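## Task

Check every bay that holds a plate or block and leave each item lying flat within its bay's corner pieces, cut corner toward the back left. Some items may begin perched on top of the corner pieces and must be brought down into place.

## Robot and tools

Robot: two six-joint arms, left_arm and right_arm, each ending in a two-finger gripper with a wrist camera (cam_left_wrist, cam_right_wrist, 896x504 each). The names are just labels; left_arm sits on the +y side.

Frame: a single scene frame for both arms. Origin on the table top midway between the arms, +x out over the table, +z up. Positions are in metres, orientations are quaternions written w first (qw, qx, qy, qz). The printed hand position can be a little off, more so at long reach. Gripper axes: fingers point along the gripper's +z, and they open and close along its y. end_effector_position is the spot between the pads when shut; closed fingertips stick out about 33 mm past it (9 mm when fully open), and closing pushes the tips about 24 mm further out, so keep that clearance above surfaces.

Deck: bays are named row then column (bay 23 = row 2, column 3). Row 1 is nearest the arms, row 4 farthest; column 1 is on the left, column 4 on the right, and column 4 floors are raised. Layout sheet: sealed 96-well plates in 11, 13, 41; sealed deep-well blocks in 22, 23; sealed 384-well plates in 31, 42; sealed culture plates in 32, 33; other bays empty. All items begin with the cut corner toward the back left. Only the camera images reveal the actual positions.

The row: every moving command uses a row of 20 numbers covering both arms, even when only one should move. Order: left x, y, z, qw, qx, qy, qz, left gripper position, force_limit, speed, then the same ten for the right arm. x, y, z and the quaternion are an absolute target pose for that gripper in the scene frame, not an offset. The three gripper numbers range from -1 to 1. position: +1 fully open (140 mm), pads touch near -0.8, -1 closes until blocked. force_limit: about 14 N at -1, 60 N at 0, 107 N at +1. speed: pad gap changes about 30 mm/s at -1, 140 at 0, 250 at +1. To hold an arm still, resend its last reported pose and its current gripper numbers each time (a 0 counts as a real command); keep orientation by resending the same quaternion rather than the drifted reported one.

execute_actions(actions): a list of actions; each action is a table of up to 15 rows, one row per 1/30 s control step, and a short table repeats its final row for the remaining steps. Any target more than 0.6 m from the gripper's current position along any of its axes causes refusal, and a malformed or failing first action cancels the whole call. Each step, the commanded pose is clipped to 70 mm and 16 degrees from the measured pose, so far targets take several actions. An empty list simply reports the state and images.

move(target, speed, stop_force, blocking): target is one 20-number row as above; both grippers travel in straight lines and finish together, taking 0.5 to 10 s. speed in m/s, 0.002 to 0.5 (default 0.25); rotation is capped at twice that in rad/s. stop_force in N, 20 to 80, one value for both arms: an arm halts when it senses that much extra resistance, backs up two steps and holds. Use it only at very low speed, not when the gripper rotates during the move, and not when lifting away from something it is pressing on. blocking=false returns after 0.5 s while motion continues; it cannot be combined with stop_force, and further commands are refused until wait or stop shows the end. The result adds a move: line, e.g. done, off_target, moving, held, fault, or contact (stop_force ended the path), plus limits such as paced (target clipped) or held (a check blocked some steps), and each gripper's distance from its target.

wait(seconds): 0 to 10, lets the scene run holding the last command. stop(): brakes a running move; fingers keep moving. zoom_image(camera, region): region [x0, y0, x1, y1] in pixels of that camera's latest image, at most 504 by 504, origin top-left. finished_scene(scene): pass the current scene number to end it irreversibly; it must already be solved and stable.

Result lines: each arm's pose and velocities; Hand target lines (where the controller is now steering); pose unreachable (clearance check altered a command); step readings with HELD marking throttled steps; joint positions and torques; gripper object_status: 0 moving, 1 blocked while opening, 2 blocked while closing (a grip), 3 reached the request or pads met (a thin part may still be in hand). position_measured is in counts, 3 open to 230 pads together. To squeeze harder while gripping, raise force_limit and nudge position, e.g. -1 to -0.98.

Cautions: arms are stiff, so commanding even slightly past a firm contact can cause a fault stop (10 s halt) at joint load limits or at 144 N external force; go slowly near contact. Keep the arms from colliding. Never drop, slam or knock anything off the table. Brief tugs on held parts or pushes on loose items can occur. Finish with everything released and the grippers moved clear; a part held in place by the robot does not count. Faster, smoother, lower-effort work is better, and holding loads heats motors (MOTOR HOT warning, then a braking fault).

Each tool is called as a command line: name --argument value for each argument, lists and objects as JSON in quotes; but a table of rows of numbers goes row by row, as --pt "numbers of a row", without its own name.

## Session

execute_actions --actions '[]'

Scene clock: 0.00 s.
left_arm: end_effector_position=(+0.5765, +0.4427, +0.3217) position_measured=3 object_status=3 end_effector_quat_wxyz=(-0.000, +0.999, -0.033, -0.000) end_effector_velocity=(+0.001, -0.000, +0.000) end_effector_angular_velocity=(-0.000, -0.001, +0.000) | right_arm: end_effector_position=(+0.6407, -0.6014, +0.3229) position_measured=3 object_status=3 end_effector_quat_wxyz=(+0.000, +0.995, -0.096, -0.000) end_effector_velocity=(+0.000, -0.000, +0.001) end_effector_angular_velocity=(-0.001, -0.002, +0.001)
Joint positions: left_arm=[-0.053  0.164  1.604  0.001  1.374  1.518] | right_arm=[-0.052  0.164  1.603 -0.001  1.375  1.518]
Joint velocities: left_arm=[ 0.     0.    -0.001 -0.     0.    -0.   ] | right_arm=[ 0.    -0.001 -0.001 -0.    -0.001 -0.001]
Joint torques (N m, as the joint torque sensors report them, + toward a larger angle): no reading
Hand target (left_arm): +0.576, +0.443, +0.322; -0.000, +0.999, -0.033, -0.000
Hand target (right_arm): +0.641, -0.601, +0.323; +0.000, +0.995, -0.096, -0.000

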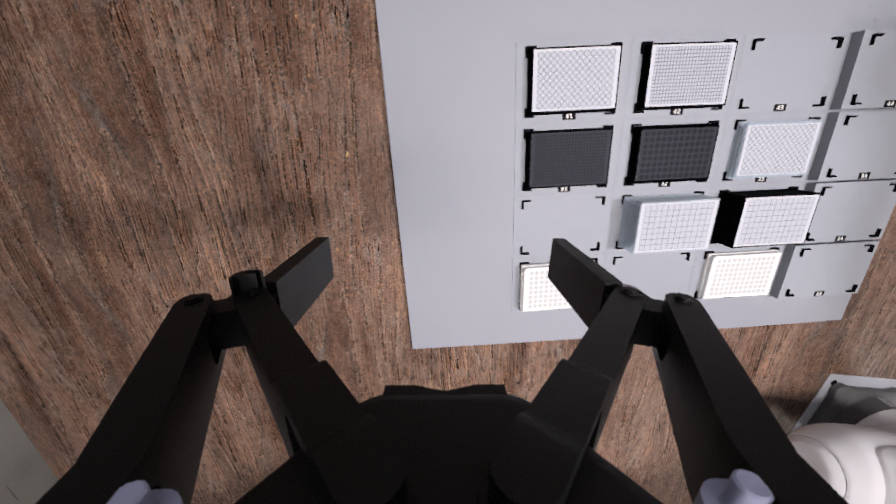

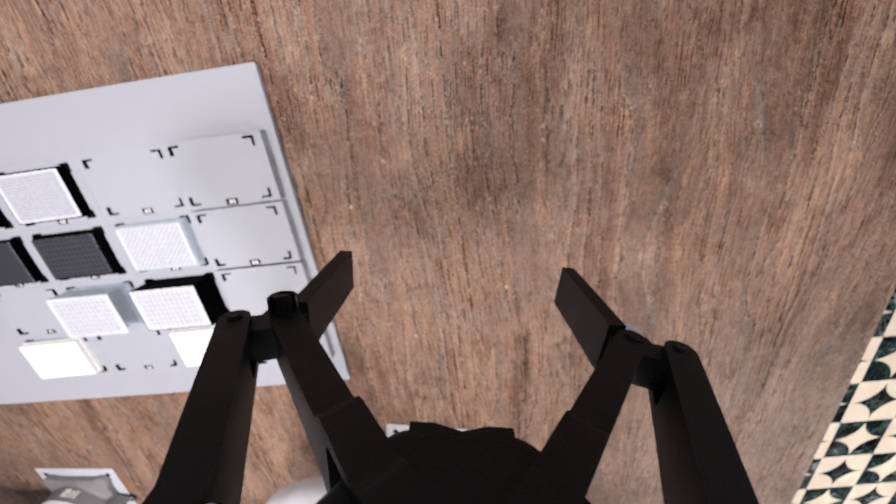

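move --target '[0.55,0.12,0.2,0,1,0,0,1,0,0,0.6407,-0.6014,0.3229,0,0.995,-0.096,0,1,0,0]'

zoom_image --camera "cam_left_wrist" --region '[200,0,700,300]'

zoom_image --camera "cam_left_wrist" --region '[500,0,896,300]'

Scene clock: 11.33 s.
left_arm: end_effector_position=(+0.5499, +0.1200, +0.2000) position_measured=3 object_status=3 end_effector_quat_wxyz=(-0.000, +1.000, -0.000, +0.000) end_effector_velocity=(-0.000, -0.000, -0.001) end_effector_angular_velocity=(+0.001, +0.001, -0.000) | right_arm: end_effector_position=(+0.6407, -0.6014, +0.3229) position_measured=3 object_status=3 end_effector_quat_wxyz=(-0.000, +0.995, -0.096, -0.000) end_effector_velocity=(-0.000, -0.000, +0.000) end_effector_angular_velocity=(-0.000, -0.000, -0.000)
Joint positions: left_arm=[-0.513  0.33   1.619  0.     1.192  0.992] | right_arm=[-0.052  0.164  1.603  0.     1.375  1.518]
Joint velocities: left_arm=[-0.001  0.001  0.     0.    -0.    -0.001] | right_arm=[-0.    -0.001  0.    -0.     0.     0.   ]
Joint torques (N m, as the joint torque sensors report them, + toward a larger angle): left_arm=[  1.36 -68.69 -40.1    3.89  -0.02  -0.15] | right_arm=[  1.91 -61.67 -40.75   4.01  -0.01  -0.27]
Hand target (left_arm): +0.550, +0.120, +0.200; -0.000, +1.000, -0.000, +0.000
Hand target (right_arm): +0.641, -0.601, +0.323; -0.000, +0.995, -0.096, -0.000
Off the commanded pose (left_arm): 0.000 m, 0 deg.
Off the commanded pose (right_arm): 0.000 m, 0 deg.
move: done
camera_calibration (this result's frames):
cam_left_wrist: T_world_to_cam=[[0.00595474, -0.999069, 0.0427338, 0.10567], [-0.945368, 0.00830523, 0.325899, 0.463382], [-0.325951, -0.0423398, -0.944438, 0.564786], [0, 0, 0, 1]] pos_world=[0.62153, 0.125636, 0.377874]
cam_right_wrist: T_world_to_cam=[[-0.111635, -0.993323, -0.0291154, -0.508908], [-0.928137, 0.09375, 0.360241, 0.553384], [-0.355106, 0.0672386, -0.932405, 0.764469], [0, 0, 0, 1]] pos_world=[0.728272, -0.608792, 0.498626]

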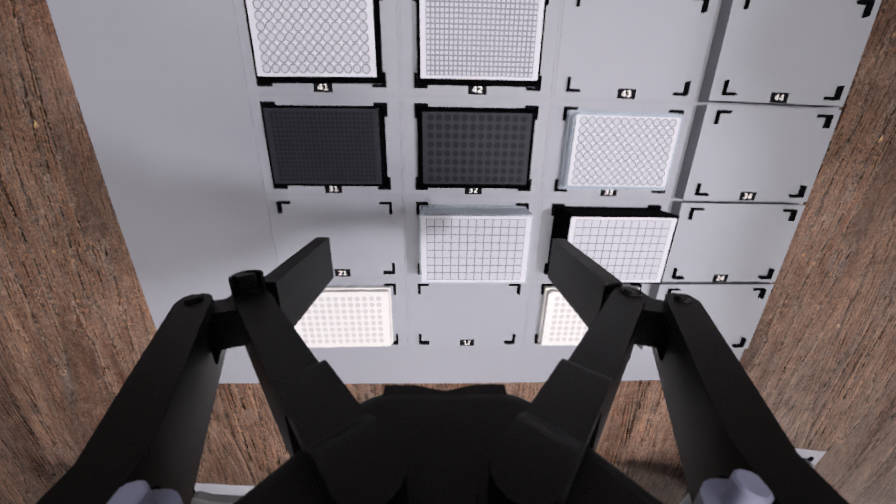

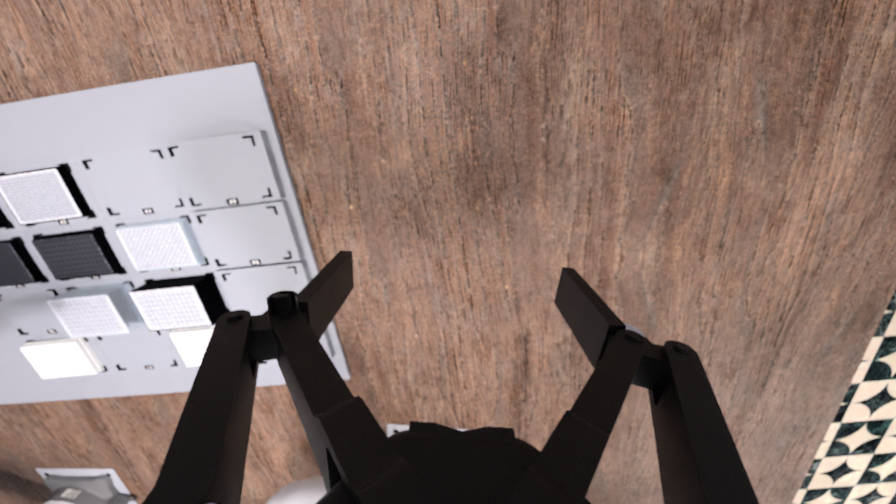

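Region (200, 0, 700, 300) of cam_left_wrist's 896x504 image, scaled by 1.008, with more detail than that image has; it fills the top 302 rows of this view, and the rest is white.

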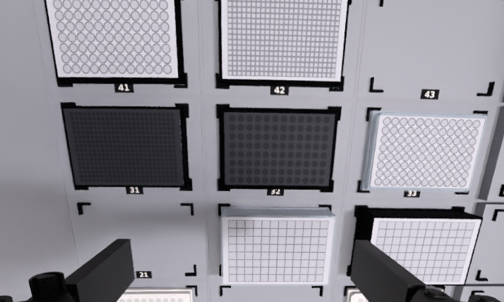

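Region (500, 0, 896, 300) of cam_left_wrist's 896x504 image, scaled by 1.273, with more detail than that image has; it fills the top 382 rows of this view, and the rest is white.

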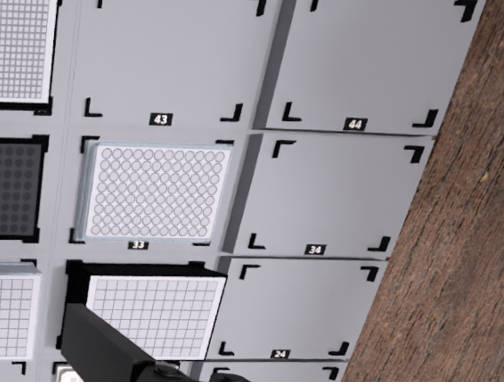

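zoom_image --camera "cam_left_wrist" --region '[540,90,700,210]'

zoom_image --camera "cam_left_wrist" --region '[390,190,550,310]'

zoom_image --camera "cam_left_wrist" --region '[270,260,430,380]'

zoom_image --camera "cam_left_wrist" --region '[240,60,400,200]'

zoom_image --camera "cam_left_wrist" --region '[395,60,555,200]'

move --target '[0.65,0.12,0.14,0,1,0,0,1,0,0,0.5,-0.2,0.2,0,1,0,0,1,0,0]'

Region (540, 90, 700, 210) of cam_left_wrist's 896x504 image, scaled by 3.150, with more detail than that image has; it fills the top 378 rows of this view, and the rest is white.

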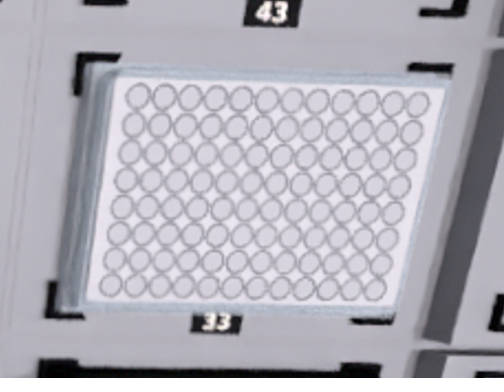

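Region (390, 190, 550, 310) of cam_left_wrist's 896x504 image, scaled by 3.150, with more detail than that image has; it fills the top 378 rows of this view, and the rest is white.

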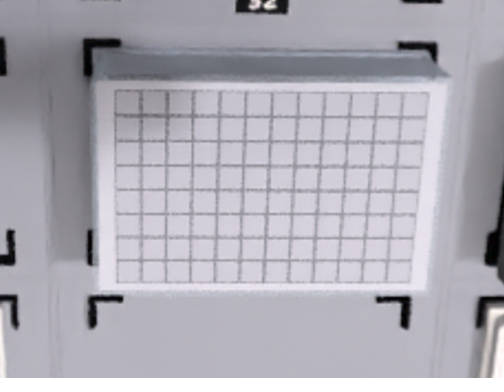

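Region (270, 260, 430, 380) of cam_left_wrist's 896x504 image, scaled by 3.150, with more detail than that image has; it fills the top 378 rows of this view, and the rest is white.

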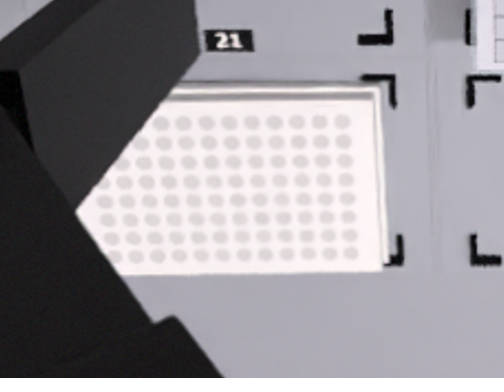

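Region (240, 60, 400, 200) of cam_left_wrist's 896x504 image, scaled by 3.150, with more detail than that image has; it fills the top 441 rows of this view, and the rest is white.

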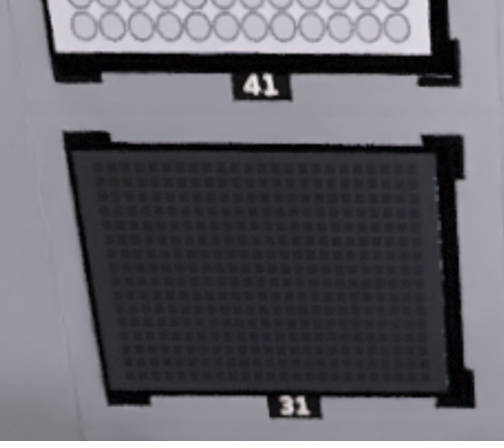

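Region (395, 60, 555, 200) of cam_left_wrist's 896x504 image, scaled by 3.150, with more detail than that image has; it fills the top 441 rows of this view, and the rest is white.

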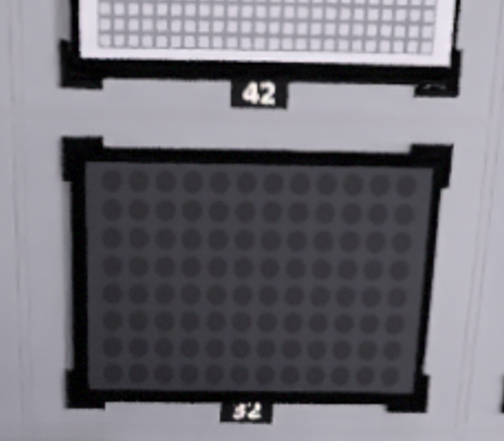

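Scene clock: 21.57 s.
left_arm: end_effector_position=(+0.6500, +0.1200, +0.1400) position_measured=3 object_status=3 end_effector_quat_wxyz=(+0.000, +1.000, -0.000, -0.000) end_effector_velocity=(+0.001, -0.001, +0.001) end_effector_angular_velocity=(-0.002, -0.001, +0.000) | right_arm: end_effector_position=(+0.4998, -0.2000, +0.1999) position_measured=3 object_status=3 end_effector_quat_wxyz=(-0.000, +1.000, +0.000, +0.000) end_effector_velocity=(+0.001, +0.000, +0.001) end_effector_angular_velocity=(+0.001, -0.002, -0.001)
Joint positions: left_arm=[-0.445  0.499  1.485 -0.     1.158  1.06 ] | right_arm=[ 0.641  0.1    1.908 -0.     1.133  2.019]
Joint velocities: left_arm=[ 0.    -0.    -0.002 -0.001  0.     0.   ] | right_arm=[-0.    -0.001 -0.001 -0.    -0.     0.001]
Joint torques (N m, as the joint torque sensors report them, + toward a larger angle): left_arm=[  2.14 -84.26 -39.46   3.65  -0.07  -0.16] | right_arm=[  2.67 -50.92 -38.81   3.7    0.12  -0.37]
Hand target (left_arm): +0.650, +0.120, +0.140; +0.000, +1.000, -0.000, -0.000
Hand target (right_arm): +0.500, -0.200, +0.200; -0.000, +1.000, +0.000, +0.000
Off the commanded pose (left_arm): 0.000 m, 0 deg.
Off the commanded pose (right_arm): 0.000 m, 0 deg.
move: done
camera_calibration (this result's frames):
cam_left_wrist: T_world_to_cam=[[0.00598619, -0.999056, 0.0430214, 0.10755], [-0.94523, 0.00838732, 0.326297, 0.577373], [-0.326349, -0.0426184, -0.944288, 0.540964], [0, 0, 0, 1]] pos_world=[0.72165, 0.125661, 0.317804]
cam_right_wrist: T_world_to_cam=[[0.0803937, -0.996335, -0.029203, -0.226042], [-0.929041, -0.0855143, 0.359958, 0.393906], [-0.361136, -0.00180758, -0.932511, 0.561968], [0, 0, 0, 1]] pos_world=[0.587074, -0.190513, 0.375651]

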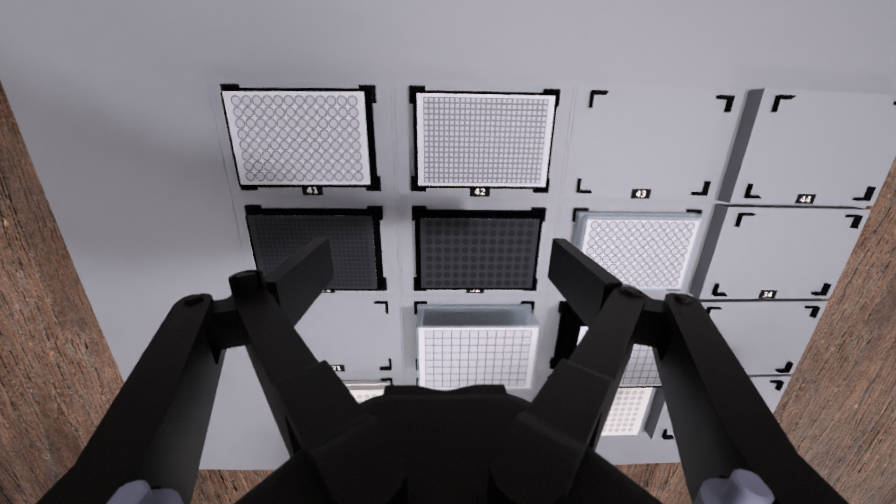

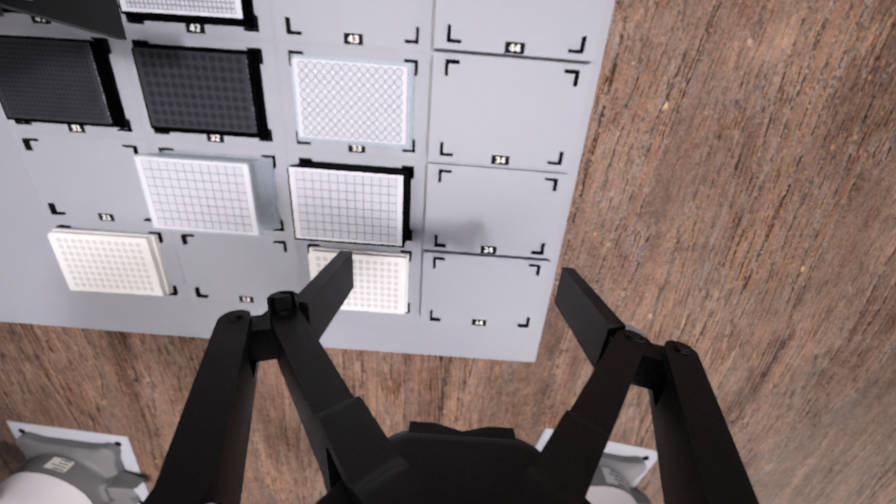

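zoom_image --camera "cam_left_wrist" --region '[205,70,395,210]'

zoom_image --camera "cam_left_wrist" --region '[390,70,580,210]'

zoom_image --camera "cam_right_wrist" --region '[270,140,430,330]'

zoom_image --camera "cam_right_wrist" --region '[30,140,300,310]'

zoom_image --camera "cam_right_wrist" --region '[270,40,430,160]'

move --target '[0.42,0.25,0.14,0,1,0,0,1,0,0,0.42,-0.08,0.14,0,1,0,0,1,0,0]'

Region (205, 70, 395, 210) of cam_left_wrist's 896x504 image, scaled by 2.653, with more detail than that image has; it fills the top 371 rows of this view, and the rest is white.

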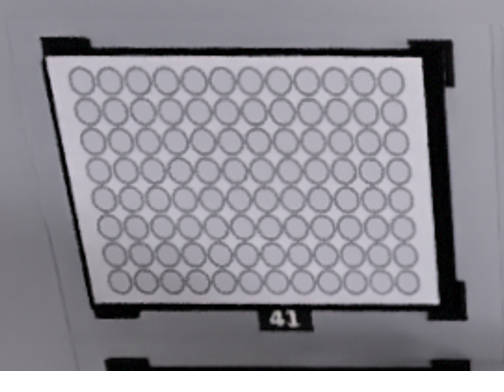

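Region (390, 70, 580, 210) of cam_left_wrist's 896x504 image, scaled by 2.653, with more detail than that image has; it fills the top 371 rows of this view, and the rest is white.

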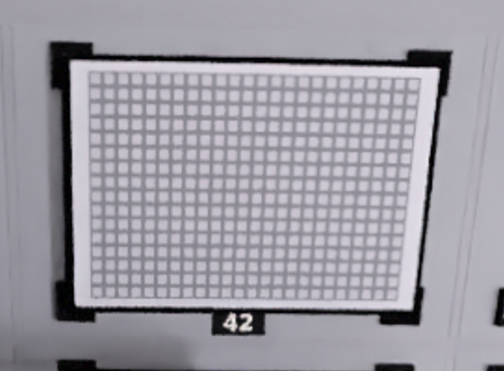

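Region (270, 140, 430, 330) of cam_right_wrist's 896x504 image, scaled by 2.653, with more detail than that image has; it fills the left 424 columns of this view, and the rest is white.

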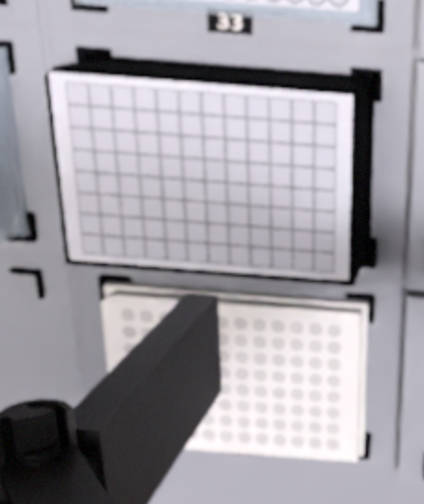

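Region (30, 140, 300, 310) of cam_right_wrist's 896x504 image, scaled by 1.867, with more detail than that image has; it fills the top 317 rows of this view, and the rest is white.

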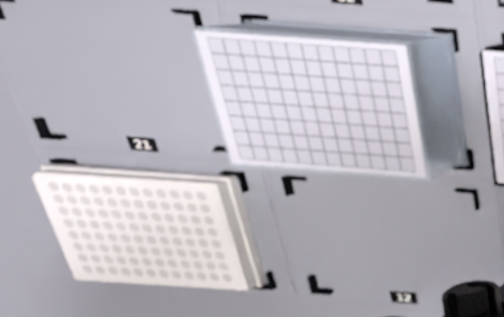

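Region (270, 40, 430, 160) of cam_right_wrist's 896x504 image, scaled by 3.150, with more detail than that image has; it fills the top 378 rows of this view, and the rest is white.

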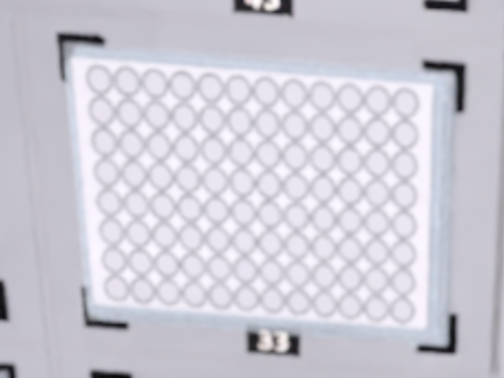

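Scene clock: 34.13 s.
left_arm: end_effector_position=(+0.4201, +0.2501, +0.1401) position_measured=3 object_status=3 end_effector_quat_wxyz=(+0.000, +1.000, +0.000, -0.000) end_effector_velocity=(+0.000, +0.000, +0.000) end_effector_angular_velocity=(+0.001, -0.001, -0.001) | right_arm: end_effector_position=(+0.4198, -0.0800, +0.1399) position_measured=3 object_status=3 end_effector_quat_wxyz=(-0.000, +1.000, +0.000, -0.000) end_effector_velocity=(-0.000, +0.000, -0.001) end_effector_angular_velocity=(-0.002, +0.001, +0.000)
Joint positions: left_arm=[-0.443  0.114  2.015 -0.     1.013  1.062] | right_arm=[0.894 0.16  1.961 0.    1.021 2.272]
Joint velocities: left_arm=[ 0.    -0.    -0.     0.002  0.     0.   ] | right_arm=[ 0.     0.002  0.    -0.    -0.     0.   ]
Joint torques (N m, as the joint torque sensors report them, + toward a larger angle): left_arm=[  2.34 -45.7  -36.85   3.66   0.09  -0.17] | right_arm=[  3.5  -56.17 -35.83   3.4    0.02  -0.38]
Hand target (left_arm): +0.420, +0.250, +0.140; +0.000, +1.000, -0.000, -0.000
Hand target (right_arm): +0.420, -0.080, +0.140; -0.000, +1.000, +0.000, +0.000
Off the commanded pose (left_arm): 0.000 m, 0 deg.
Off the commanded pose (right_arm): 0.000 m, 0 deg.
move: done
camera_calibration (this result's frames):
cam_left_wrist: T_world_to_cam=[[0.0060253, -0.999055, 0.0430356, 0.238854], [-0.945214, 0.00835705, 0.326343, 0.358945], [-0.326394, -0.0426441, -0.944271, 0.471684], [0, 0, 0, 1]] pos_world=[0.491796, 0.255743, 0.317979]
cam_right_wrist: T_world_to_cam=[[0.0803373, -0.996341, -0.029167, -0.101796], [-0.928933, -0.0854482, 0.360252, 0.351442], [-0.361426, -0.0018475, -0.932399, 0.477476], [0, 0, 0, 1]] pos_world=[0.507216, -0.0705112, 0.315621]

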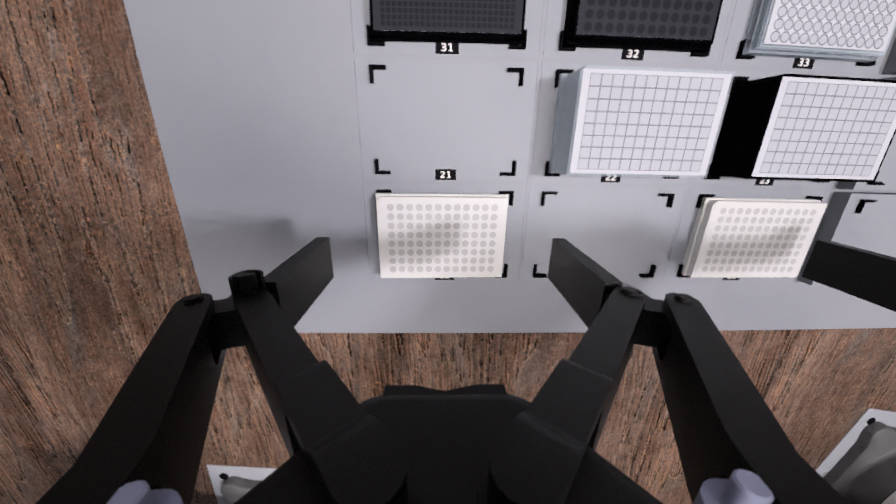

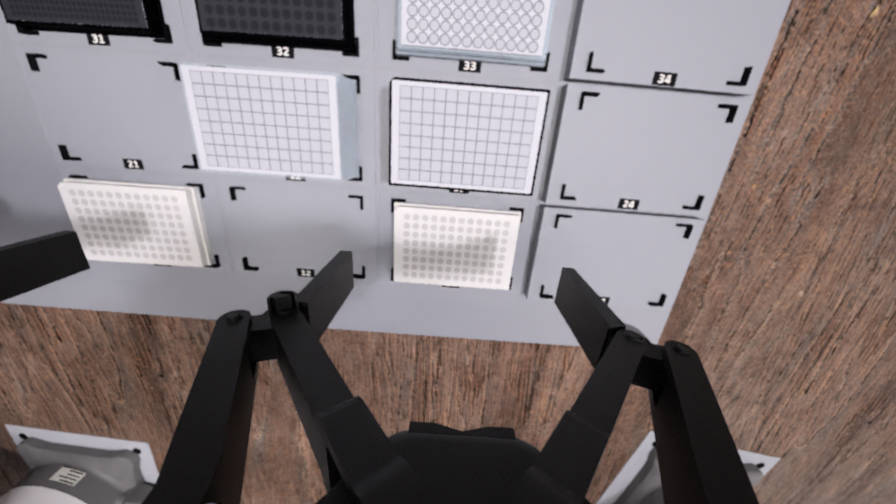

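zoom_image --camera "cam_left_wrist" --region '[360,170,530,300]'

zoom_image --camera "cam_right_wrist" --region '[370,180,540,310]'

zoom_image --camera "cam_left_wrist" --region '[660,60,860,300]'

zoom_image --camera "cam_right_wrist" --region '[360,40,570,210]'

Region (360, 170, 530, 300) of cam_left_wrist's 896x504 image, scaled by 2.965, with more detail than that image has; it fills the top 385 rows of this view, and the rest is white.

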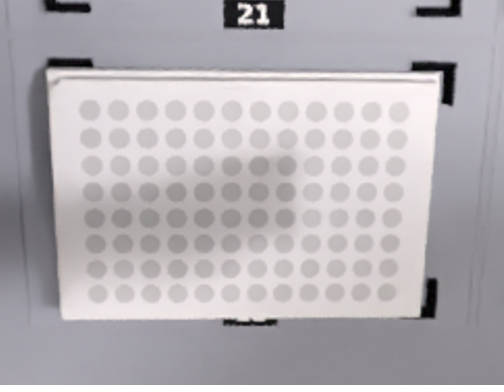

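Region (370, 180, 540, 310) of cam_right_wrist's 896x504 image, scaled by 2.965, with more detail than that image has; it fills the top 385 rows of this view, and the rest is white.

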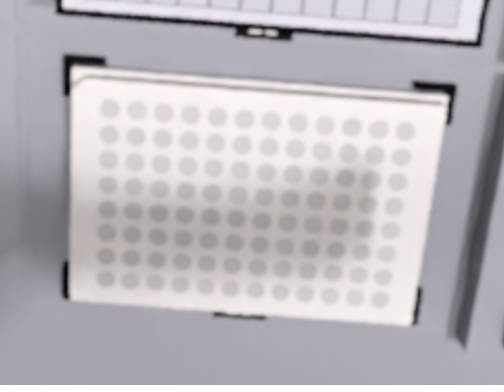

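Region (660, 60, 860, 300) of cam_left_wrist's 896x504 image, scaled by 2.100, with more detail than that image has.

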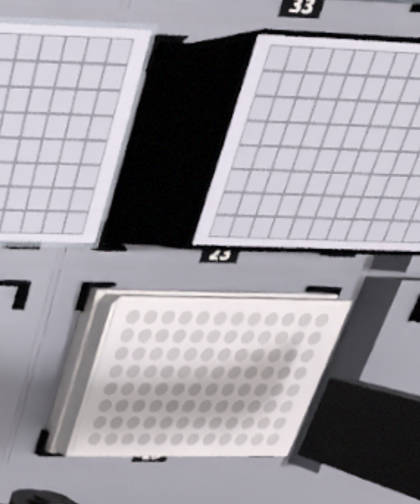

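Region (360, 40, 570, 210) of cam_right_wrist's 896x504 image, scaled by 2.400, with more detail than that image has; it fills the top 408 rows of this view, and the rest is white.

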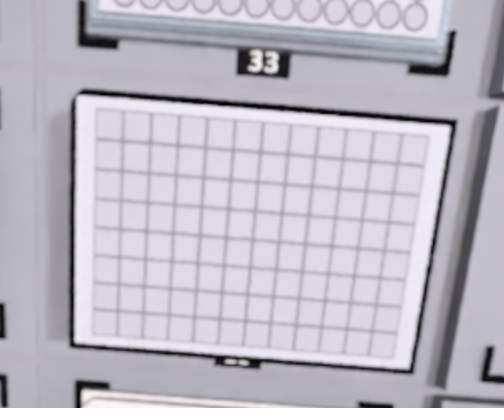

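move --target '[0.409,0.248,0.05,0,1,0,0,1,0,0,0.5,-0.35,0.2,0,1,0,0,1,0,0]'

move --target '[0.409,0.248,0.0,0,1,0,0,1,0,0,0.5,-0.35,0.2,0,1,0,0,1,0,0]' --speed 0.008 --stop_force 20

Scene clock: 52.27 s.
left_arm: end_effector_position=(+0.4090, +0.2480, +0.0500) position_measured=3 object_status=3 end_effector_quat_wxyz=(+0.000, +1.000, -0.000, -0.000) end_effector_velocity=(+0.000, -0.000, +0.000) end_effector_angular_velocity=(-0.000, -0.000, -0.000) | right_arm: end_effector_position=(+0.5003, -0.3502, +0.2001) position_measured=3 object_status=3 end_effector_quat_wxyz=(+0.000, +1.000, +0.000, -0.000) end_effector_velocity=(-0.000, -0.000, -0.001) end_effector_angular_velocity=(-0.000, +0.002, -0.000)
Joint positions: left_arm=[-0.457  0.2    2.112 -0.     0.829  1.048] | right_arm=[ 0.376  0.013  2.001 -0.     1.128  1.754]
Joint velocities: left_arm=[-0.  0. -0.  0.  0.  0.] | right_arm=[-0.     0.002  0.     0.    -0.    -0.001]
Joint torques (N m, as the joint torque sensors report them, + toward a larger angle): left_arm=[  1.1  -49.62 -31.47   2.97   0.06  -0.19] | right_arm=[  2.8  -41.14 -38.44   3.6   -0.06  -0.52]
Hand target (left_arm): +0.409, +0.248, +0.050; +0.000, +1.000, -0.000, -0.000
Hand target (right_arm): +0.500, -0.350, +0.200; +0.000, +1.000, -0.000, -0.000
Off the commanded pose (left_arm): 0.000 m, 0 deg.
Off the commanded pose (right_arm): 0.000 m, 0 deg.
move: done
camera_calibration (this result's frames):
cam_left_wrist: T_world_to_cam=[[0.00595961, -0.999055, 0.0430451, 0.240761], [-0.945236, 0.00841942, 0.326279, 0.377845], [-0.326333, -0.0426323, -0.944293, 0.382825], [0, 0, 0, 1]] pos_world=[0.480646, 0.253673, 0.227852]
cam_right_wrist: T_world_to_cam=[[0.0803452, -0.996346, -0.0289567, -0.375724], [-0.928893, -0.0853792, 0.360373, 0.381384], [-0.361528, -0.00205651, -0.932359, 0.562138], [0, 0, 0, 1]] pos_world=[0.587681, -0.340633, 0.375794]

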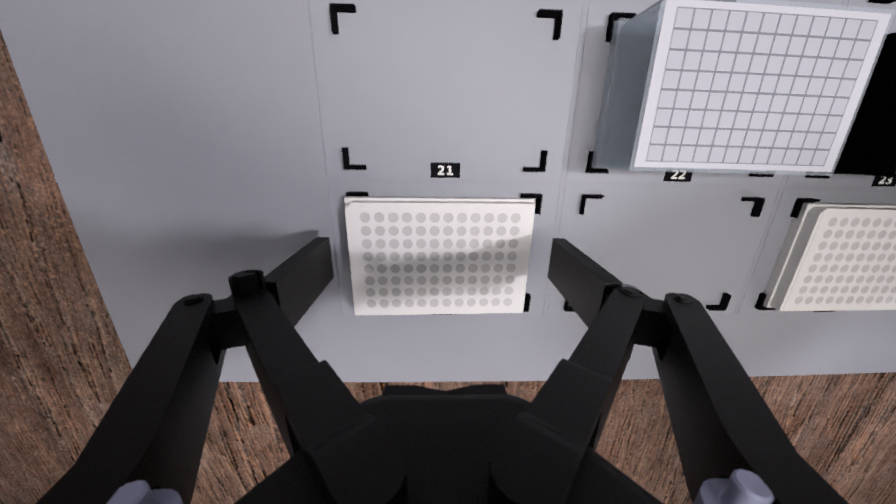

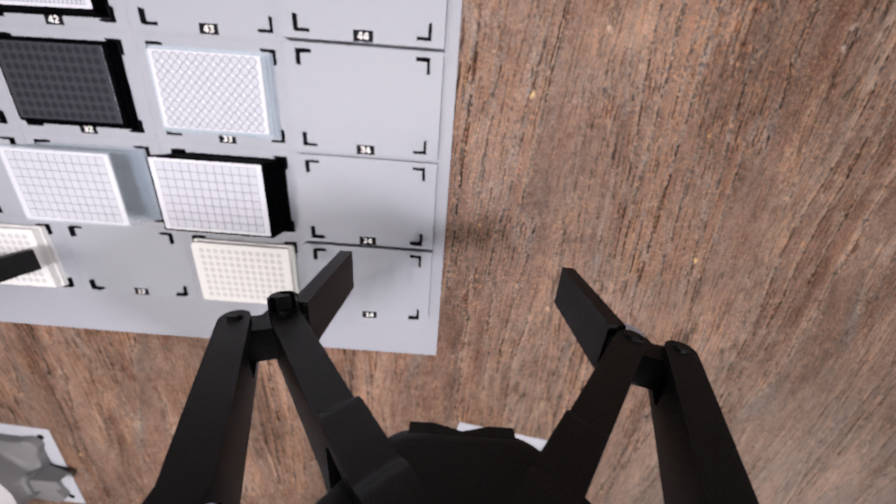

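Scene clock: 56.43 s.
left_arm: end_effector_position=(+0.4089, +0.2481, +0.0192) position_measured=3 object_status=3 end_effector_quat_wxyz=(-0.000, +1.000, -0.000, -0.000) end_effector_velocity=(-0.001, +0.001, -0.000) end_effector_angular_velocity=(+0.001, +0.002, -0.000) | right_arm: end_effector_position=(+0.5000, -0.3500, +0.2000) position_measured=3 object_status=3 end_effector_quat_wxyz=(-0.000, +1.000, +0.000, +0.000) end_effector_velocity=(-0.000, -0.000, +0.000) end_effector_angular_velocity=(-0.000, +0.001, +0.000)
Joint positions: left_arm=[-0.457  0.241  2.135 -0.     0.766  1.048] | right_arm=[0.376 0.012 2.002 0.    1.127 1.754]
Joint velocities: left_arm=[-0.    -0.     0.001  0.     0.001  0.   ] | right_arm=[ 0.    -0.    -0.    -0.     0.001 -0.   ]
Joint torques (N m, as the joint torque sensors report them, + toward a larger angle): left_arm=[  3.83 -32.98 -17.56   2.16  -2.16   0.16] | right_arm=[  3.51 -40.78 -38.35   3.7    0.13  -0.53]
Hand target (left_arm): +0.409, +0.248, +0.019; +0.000, +1.000, -0.000, -0.000
Hand target (right_arm): +0.500, -0.350, +0.200; -0.000, +1.000, +0.000, +0.000
Off the commanded pose (left_arm): 0.019 m, 0 deg.
Off the commanded pose (right_arm): 0.000 m, 0 deg.
move: contact (left_arm)
camera_calibration (this result's frames):
cam_left_wrist: T_world_to_cam=[[0.00596729, -0.999059, 0.0429526, 0.242145], [-0.94522, 0.00838402, 0.326326, 0.387844], [-0.326379, -0.042547, -0.944281, 0.353693], [0, 0, 0, 1]] pos_world=[0.480591, 0.253714, 0.197022]
cam_right_wrist: T_world_to_cam=[[0.0803331, -0.996343, -0.0291147, -0.375514], [-0.928942, -0.0854253, 0.360236, 0.381195], [-0.361406, -0.001893, -0.932407, 0.561964], [0, 0, 0, 1]] pos_world=[0.587371, -0.340513, 0.375726]

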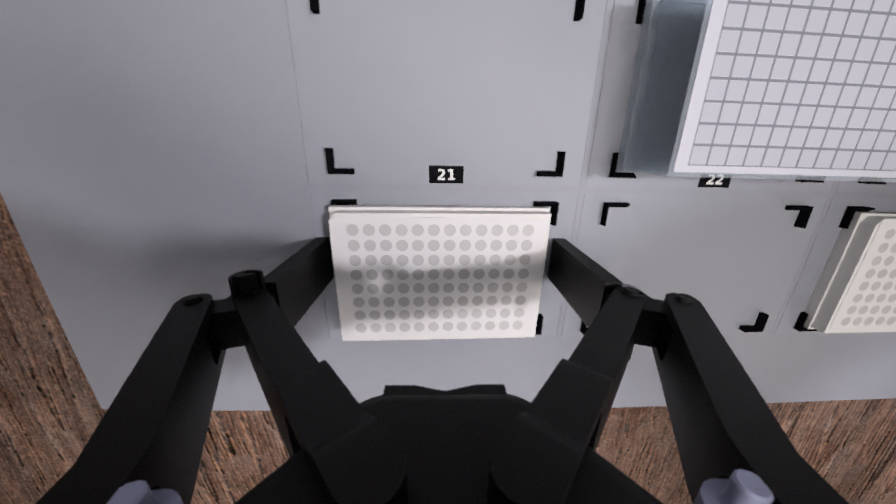

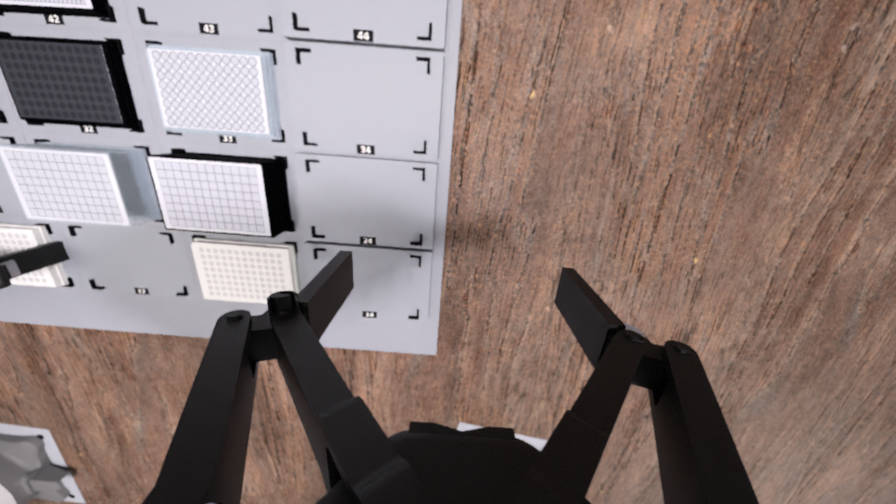

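move --target '[0.396,0.248,0.022,0,1,0,0,1,0,0,0.5,-0.35,0.2,0,1,0,0,1,0,0]' --speed 0.03

move --target '[0.396,0.239,0.022,0,1,0,0,1,0,0,0.5,-0.35,0.2,0,1,0,0,1,0,0]' --speed 0.004 --stop_force 20

Scene clock: 68.00 s.
left_arm: end_effector_position=(+0.3960, +0.2480, +0.0220) position_measured=3 object_status=3 end_effector_quat_wxyz=(+0.000, +1.000, +0.000, -0.000) end_effector_velocity=(-0.000, +0.001, -0.000) end_effector_angular_velocity=(+0.001, -0.000, -0.001) | right_arm: end_effector_position=(+0.5000, -0.3500, +0.2000) position_measured=3 object_status=3 end_effector_quat_wxyz=(-0.000, +1.000, -0.000, -0.000) end_effector_velocity=(+0.000, +0.000, +0.000) end_effector_angular_velocity=(-0.000, -0.001, +0.000)
Joint positions: left_arm=[-0.469  0.222  2.154 -0.     0.766  1.036] | right_arm=[0.376 0.012 2.002 0.    1.127 1.754]
Joint velocities: left_arm=[-0.    -0.     0.001  0.001 -0.    -0.   ] | right_arm=[ 0.     0.    -0.    -0.    -0.001  0.   ]
Joint torques (N m, as the joint torque sensors report them, + toward a larger angle): left_arm=[  2.03 -50.22 -30.3    2.69   0.14  -0.21] | right_arm=[  3.22 -42.92 -37.48   3.7    0.02  -0.21]
Hand target (left_arm): +0.396, +0.248, +0.022; -0.000, +1.000, +0.000, +0.000
Hand target (right_arm): +0.500, -0.350, +0.200; -0.000, +1.000, +0.000, +0.000
Off the commanded pose (left_arm): 0.000 m, 0 deg.
Off the commanded pose (right_arm): 0.000 m, 0 deg.
move: done
camera_calibration (this result's frames):
cam_left_wrist: T_world_to_cam=[[0.00606008, -0.999057, 0.0430016, 0.241997], [-0.945233, 0.00831069, 0.326291, 0.374756], [-0.326341, -0.0426239, -0.944291, 0.352158], [0, 0, 0, 1]] pos_world=[0.467688, 0.253664, 0.199854]
cam_right_wrist: T_world_to_cam=[[0.0803316, -0.996343, -0.029115, -0.375513], [-0.928941, -0.0854241, 0.360237, 0.381195], [-0.361406, -0.00189228, -0.932407, 0.561963], [0, 0, 0, 1]] pos_world=[0.58737, -0.340513, 0.375725]

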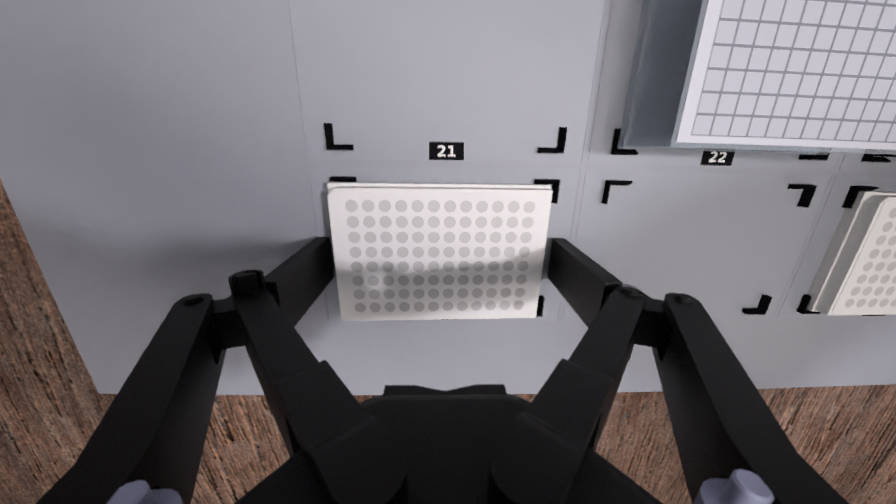

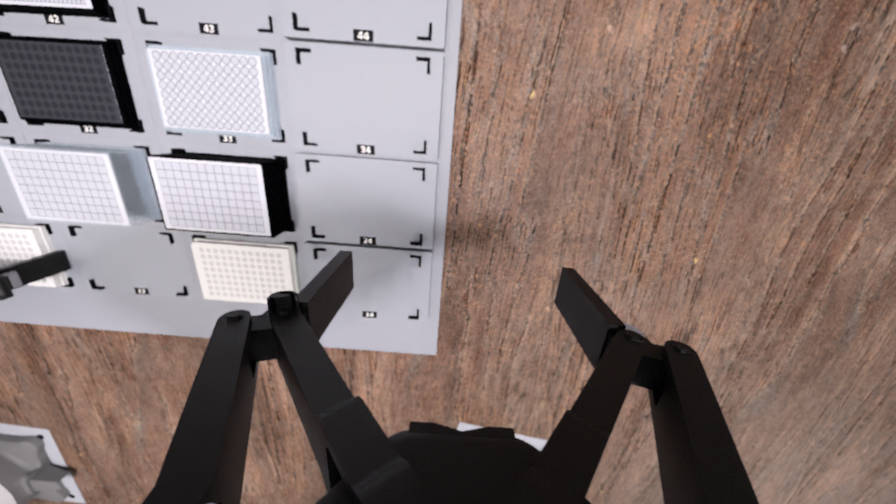

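Scene clock: 70.47 s.
left_arm: end_effector_position=(+0.3960, +0.2390, +0.0220) position_measured=3 object_status=3 end_effector_quat_wxyz=(-0.000, +1.000, -0.000, -0.000) end_effector_velocity=(+0.000, -0.000, +0.000) end_effector_angular_velocity=(+0.000, -0.000, -0.001) | right_arm: end_effector_position=(+0.5000, -0.3500, +0.2000) position_measured=3 object_status=3 end_effector_quat_wxyz=(-0.000, +1.000, -0.000, -0.000) end_effector_velocity=(-0.000, -0.000, -0.000) end_effector_angular_velocity=(-0.000, +0.001, -0.001)
Joint positions: left_arm=[-0.484  0.227  2.146  0.     0.768  1.021] | right_arm=[0.376 0.012 2.002 0.    1.127 1.754]
Joint velocities: left_arm=[-0.     0.    -0.001  0.001  0.     0.   ] | right_arm=[-0.  0.  0.  0.  0.  0.]
Joint torques (N m, as the joint torque sensors report them, + toward a larger angle): left_arm=[ -0.42 -51.6  -32.06   1.81  -0.82  -0.26] | right_arm=[  2.82 -41.66 -38.55   3.78   0.18  -0.54]
Hand target (left_arm): +0.396, +0.239, +0.022; -0.000, +1.000, +0.000, +0.000
Hand target (right_arm): +0.500, -0.350, +0.200; -0.000, +1.000, -0.000, +0.000
Off the commanded pose (left_arm): 0.000 m, 0 deg.
Off the commanded pose (right_arm): 0.000 m, 0 deg.
move: done
camera_calibration (this result's frames):
cam_left_wrist: T_world_to_cam=[[0.00597641, -0.999062, 0.0428882, 0.233088], [-0.945233, 0.00835268, 0.326289, 0.374813], [-0.326341, -0.0424894, -0.944297, 0.351731], [0, 0, 0, 1]] pos_world=[0.467677, 0.244683, 0.199844]
cam_right_wrist: T_world_to_cam=[[0.0803316, -0.996343, -0.0291149, -0.375513], [-0.928942, -0.085424, 0.360237, 0.381195], [-0.361406, -0.00189232, -0.932407, 0.561963], [0, 0, 0, 1]] pos_world=[0.58737, -0.340513, 0.375725]

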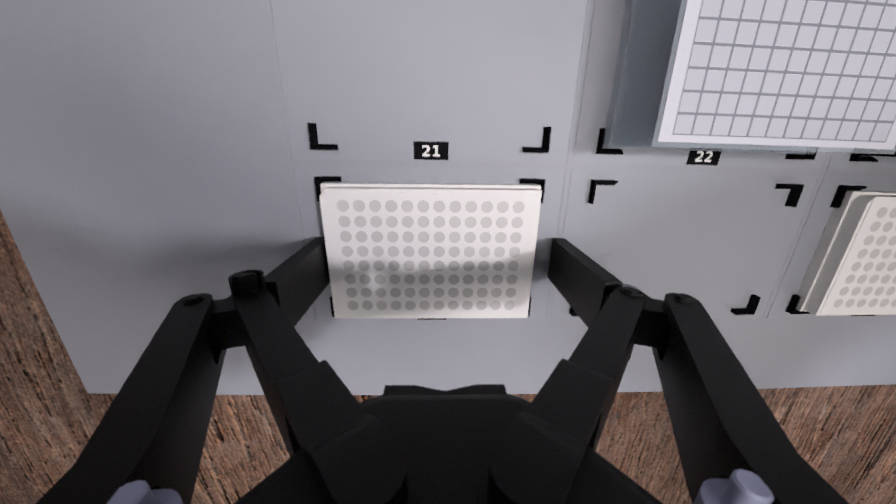

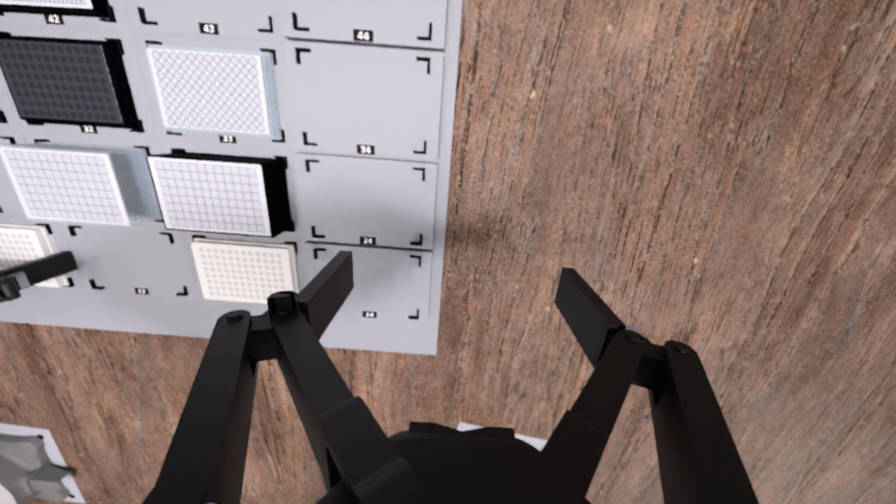

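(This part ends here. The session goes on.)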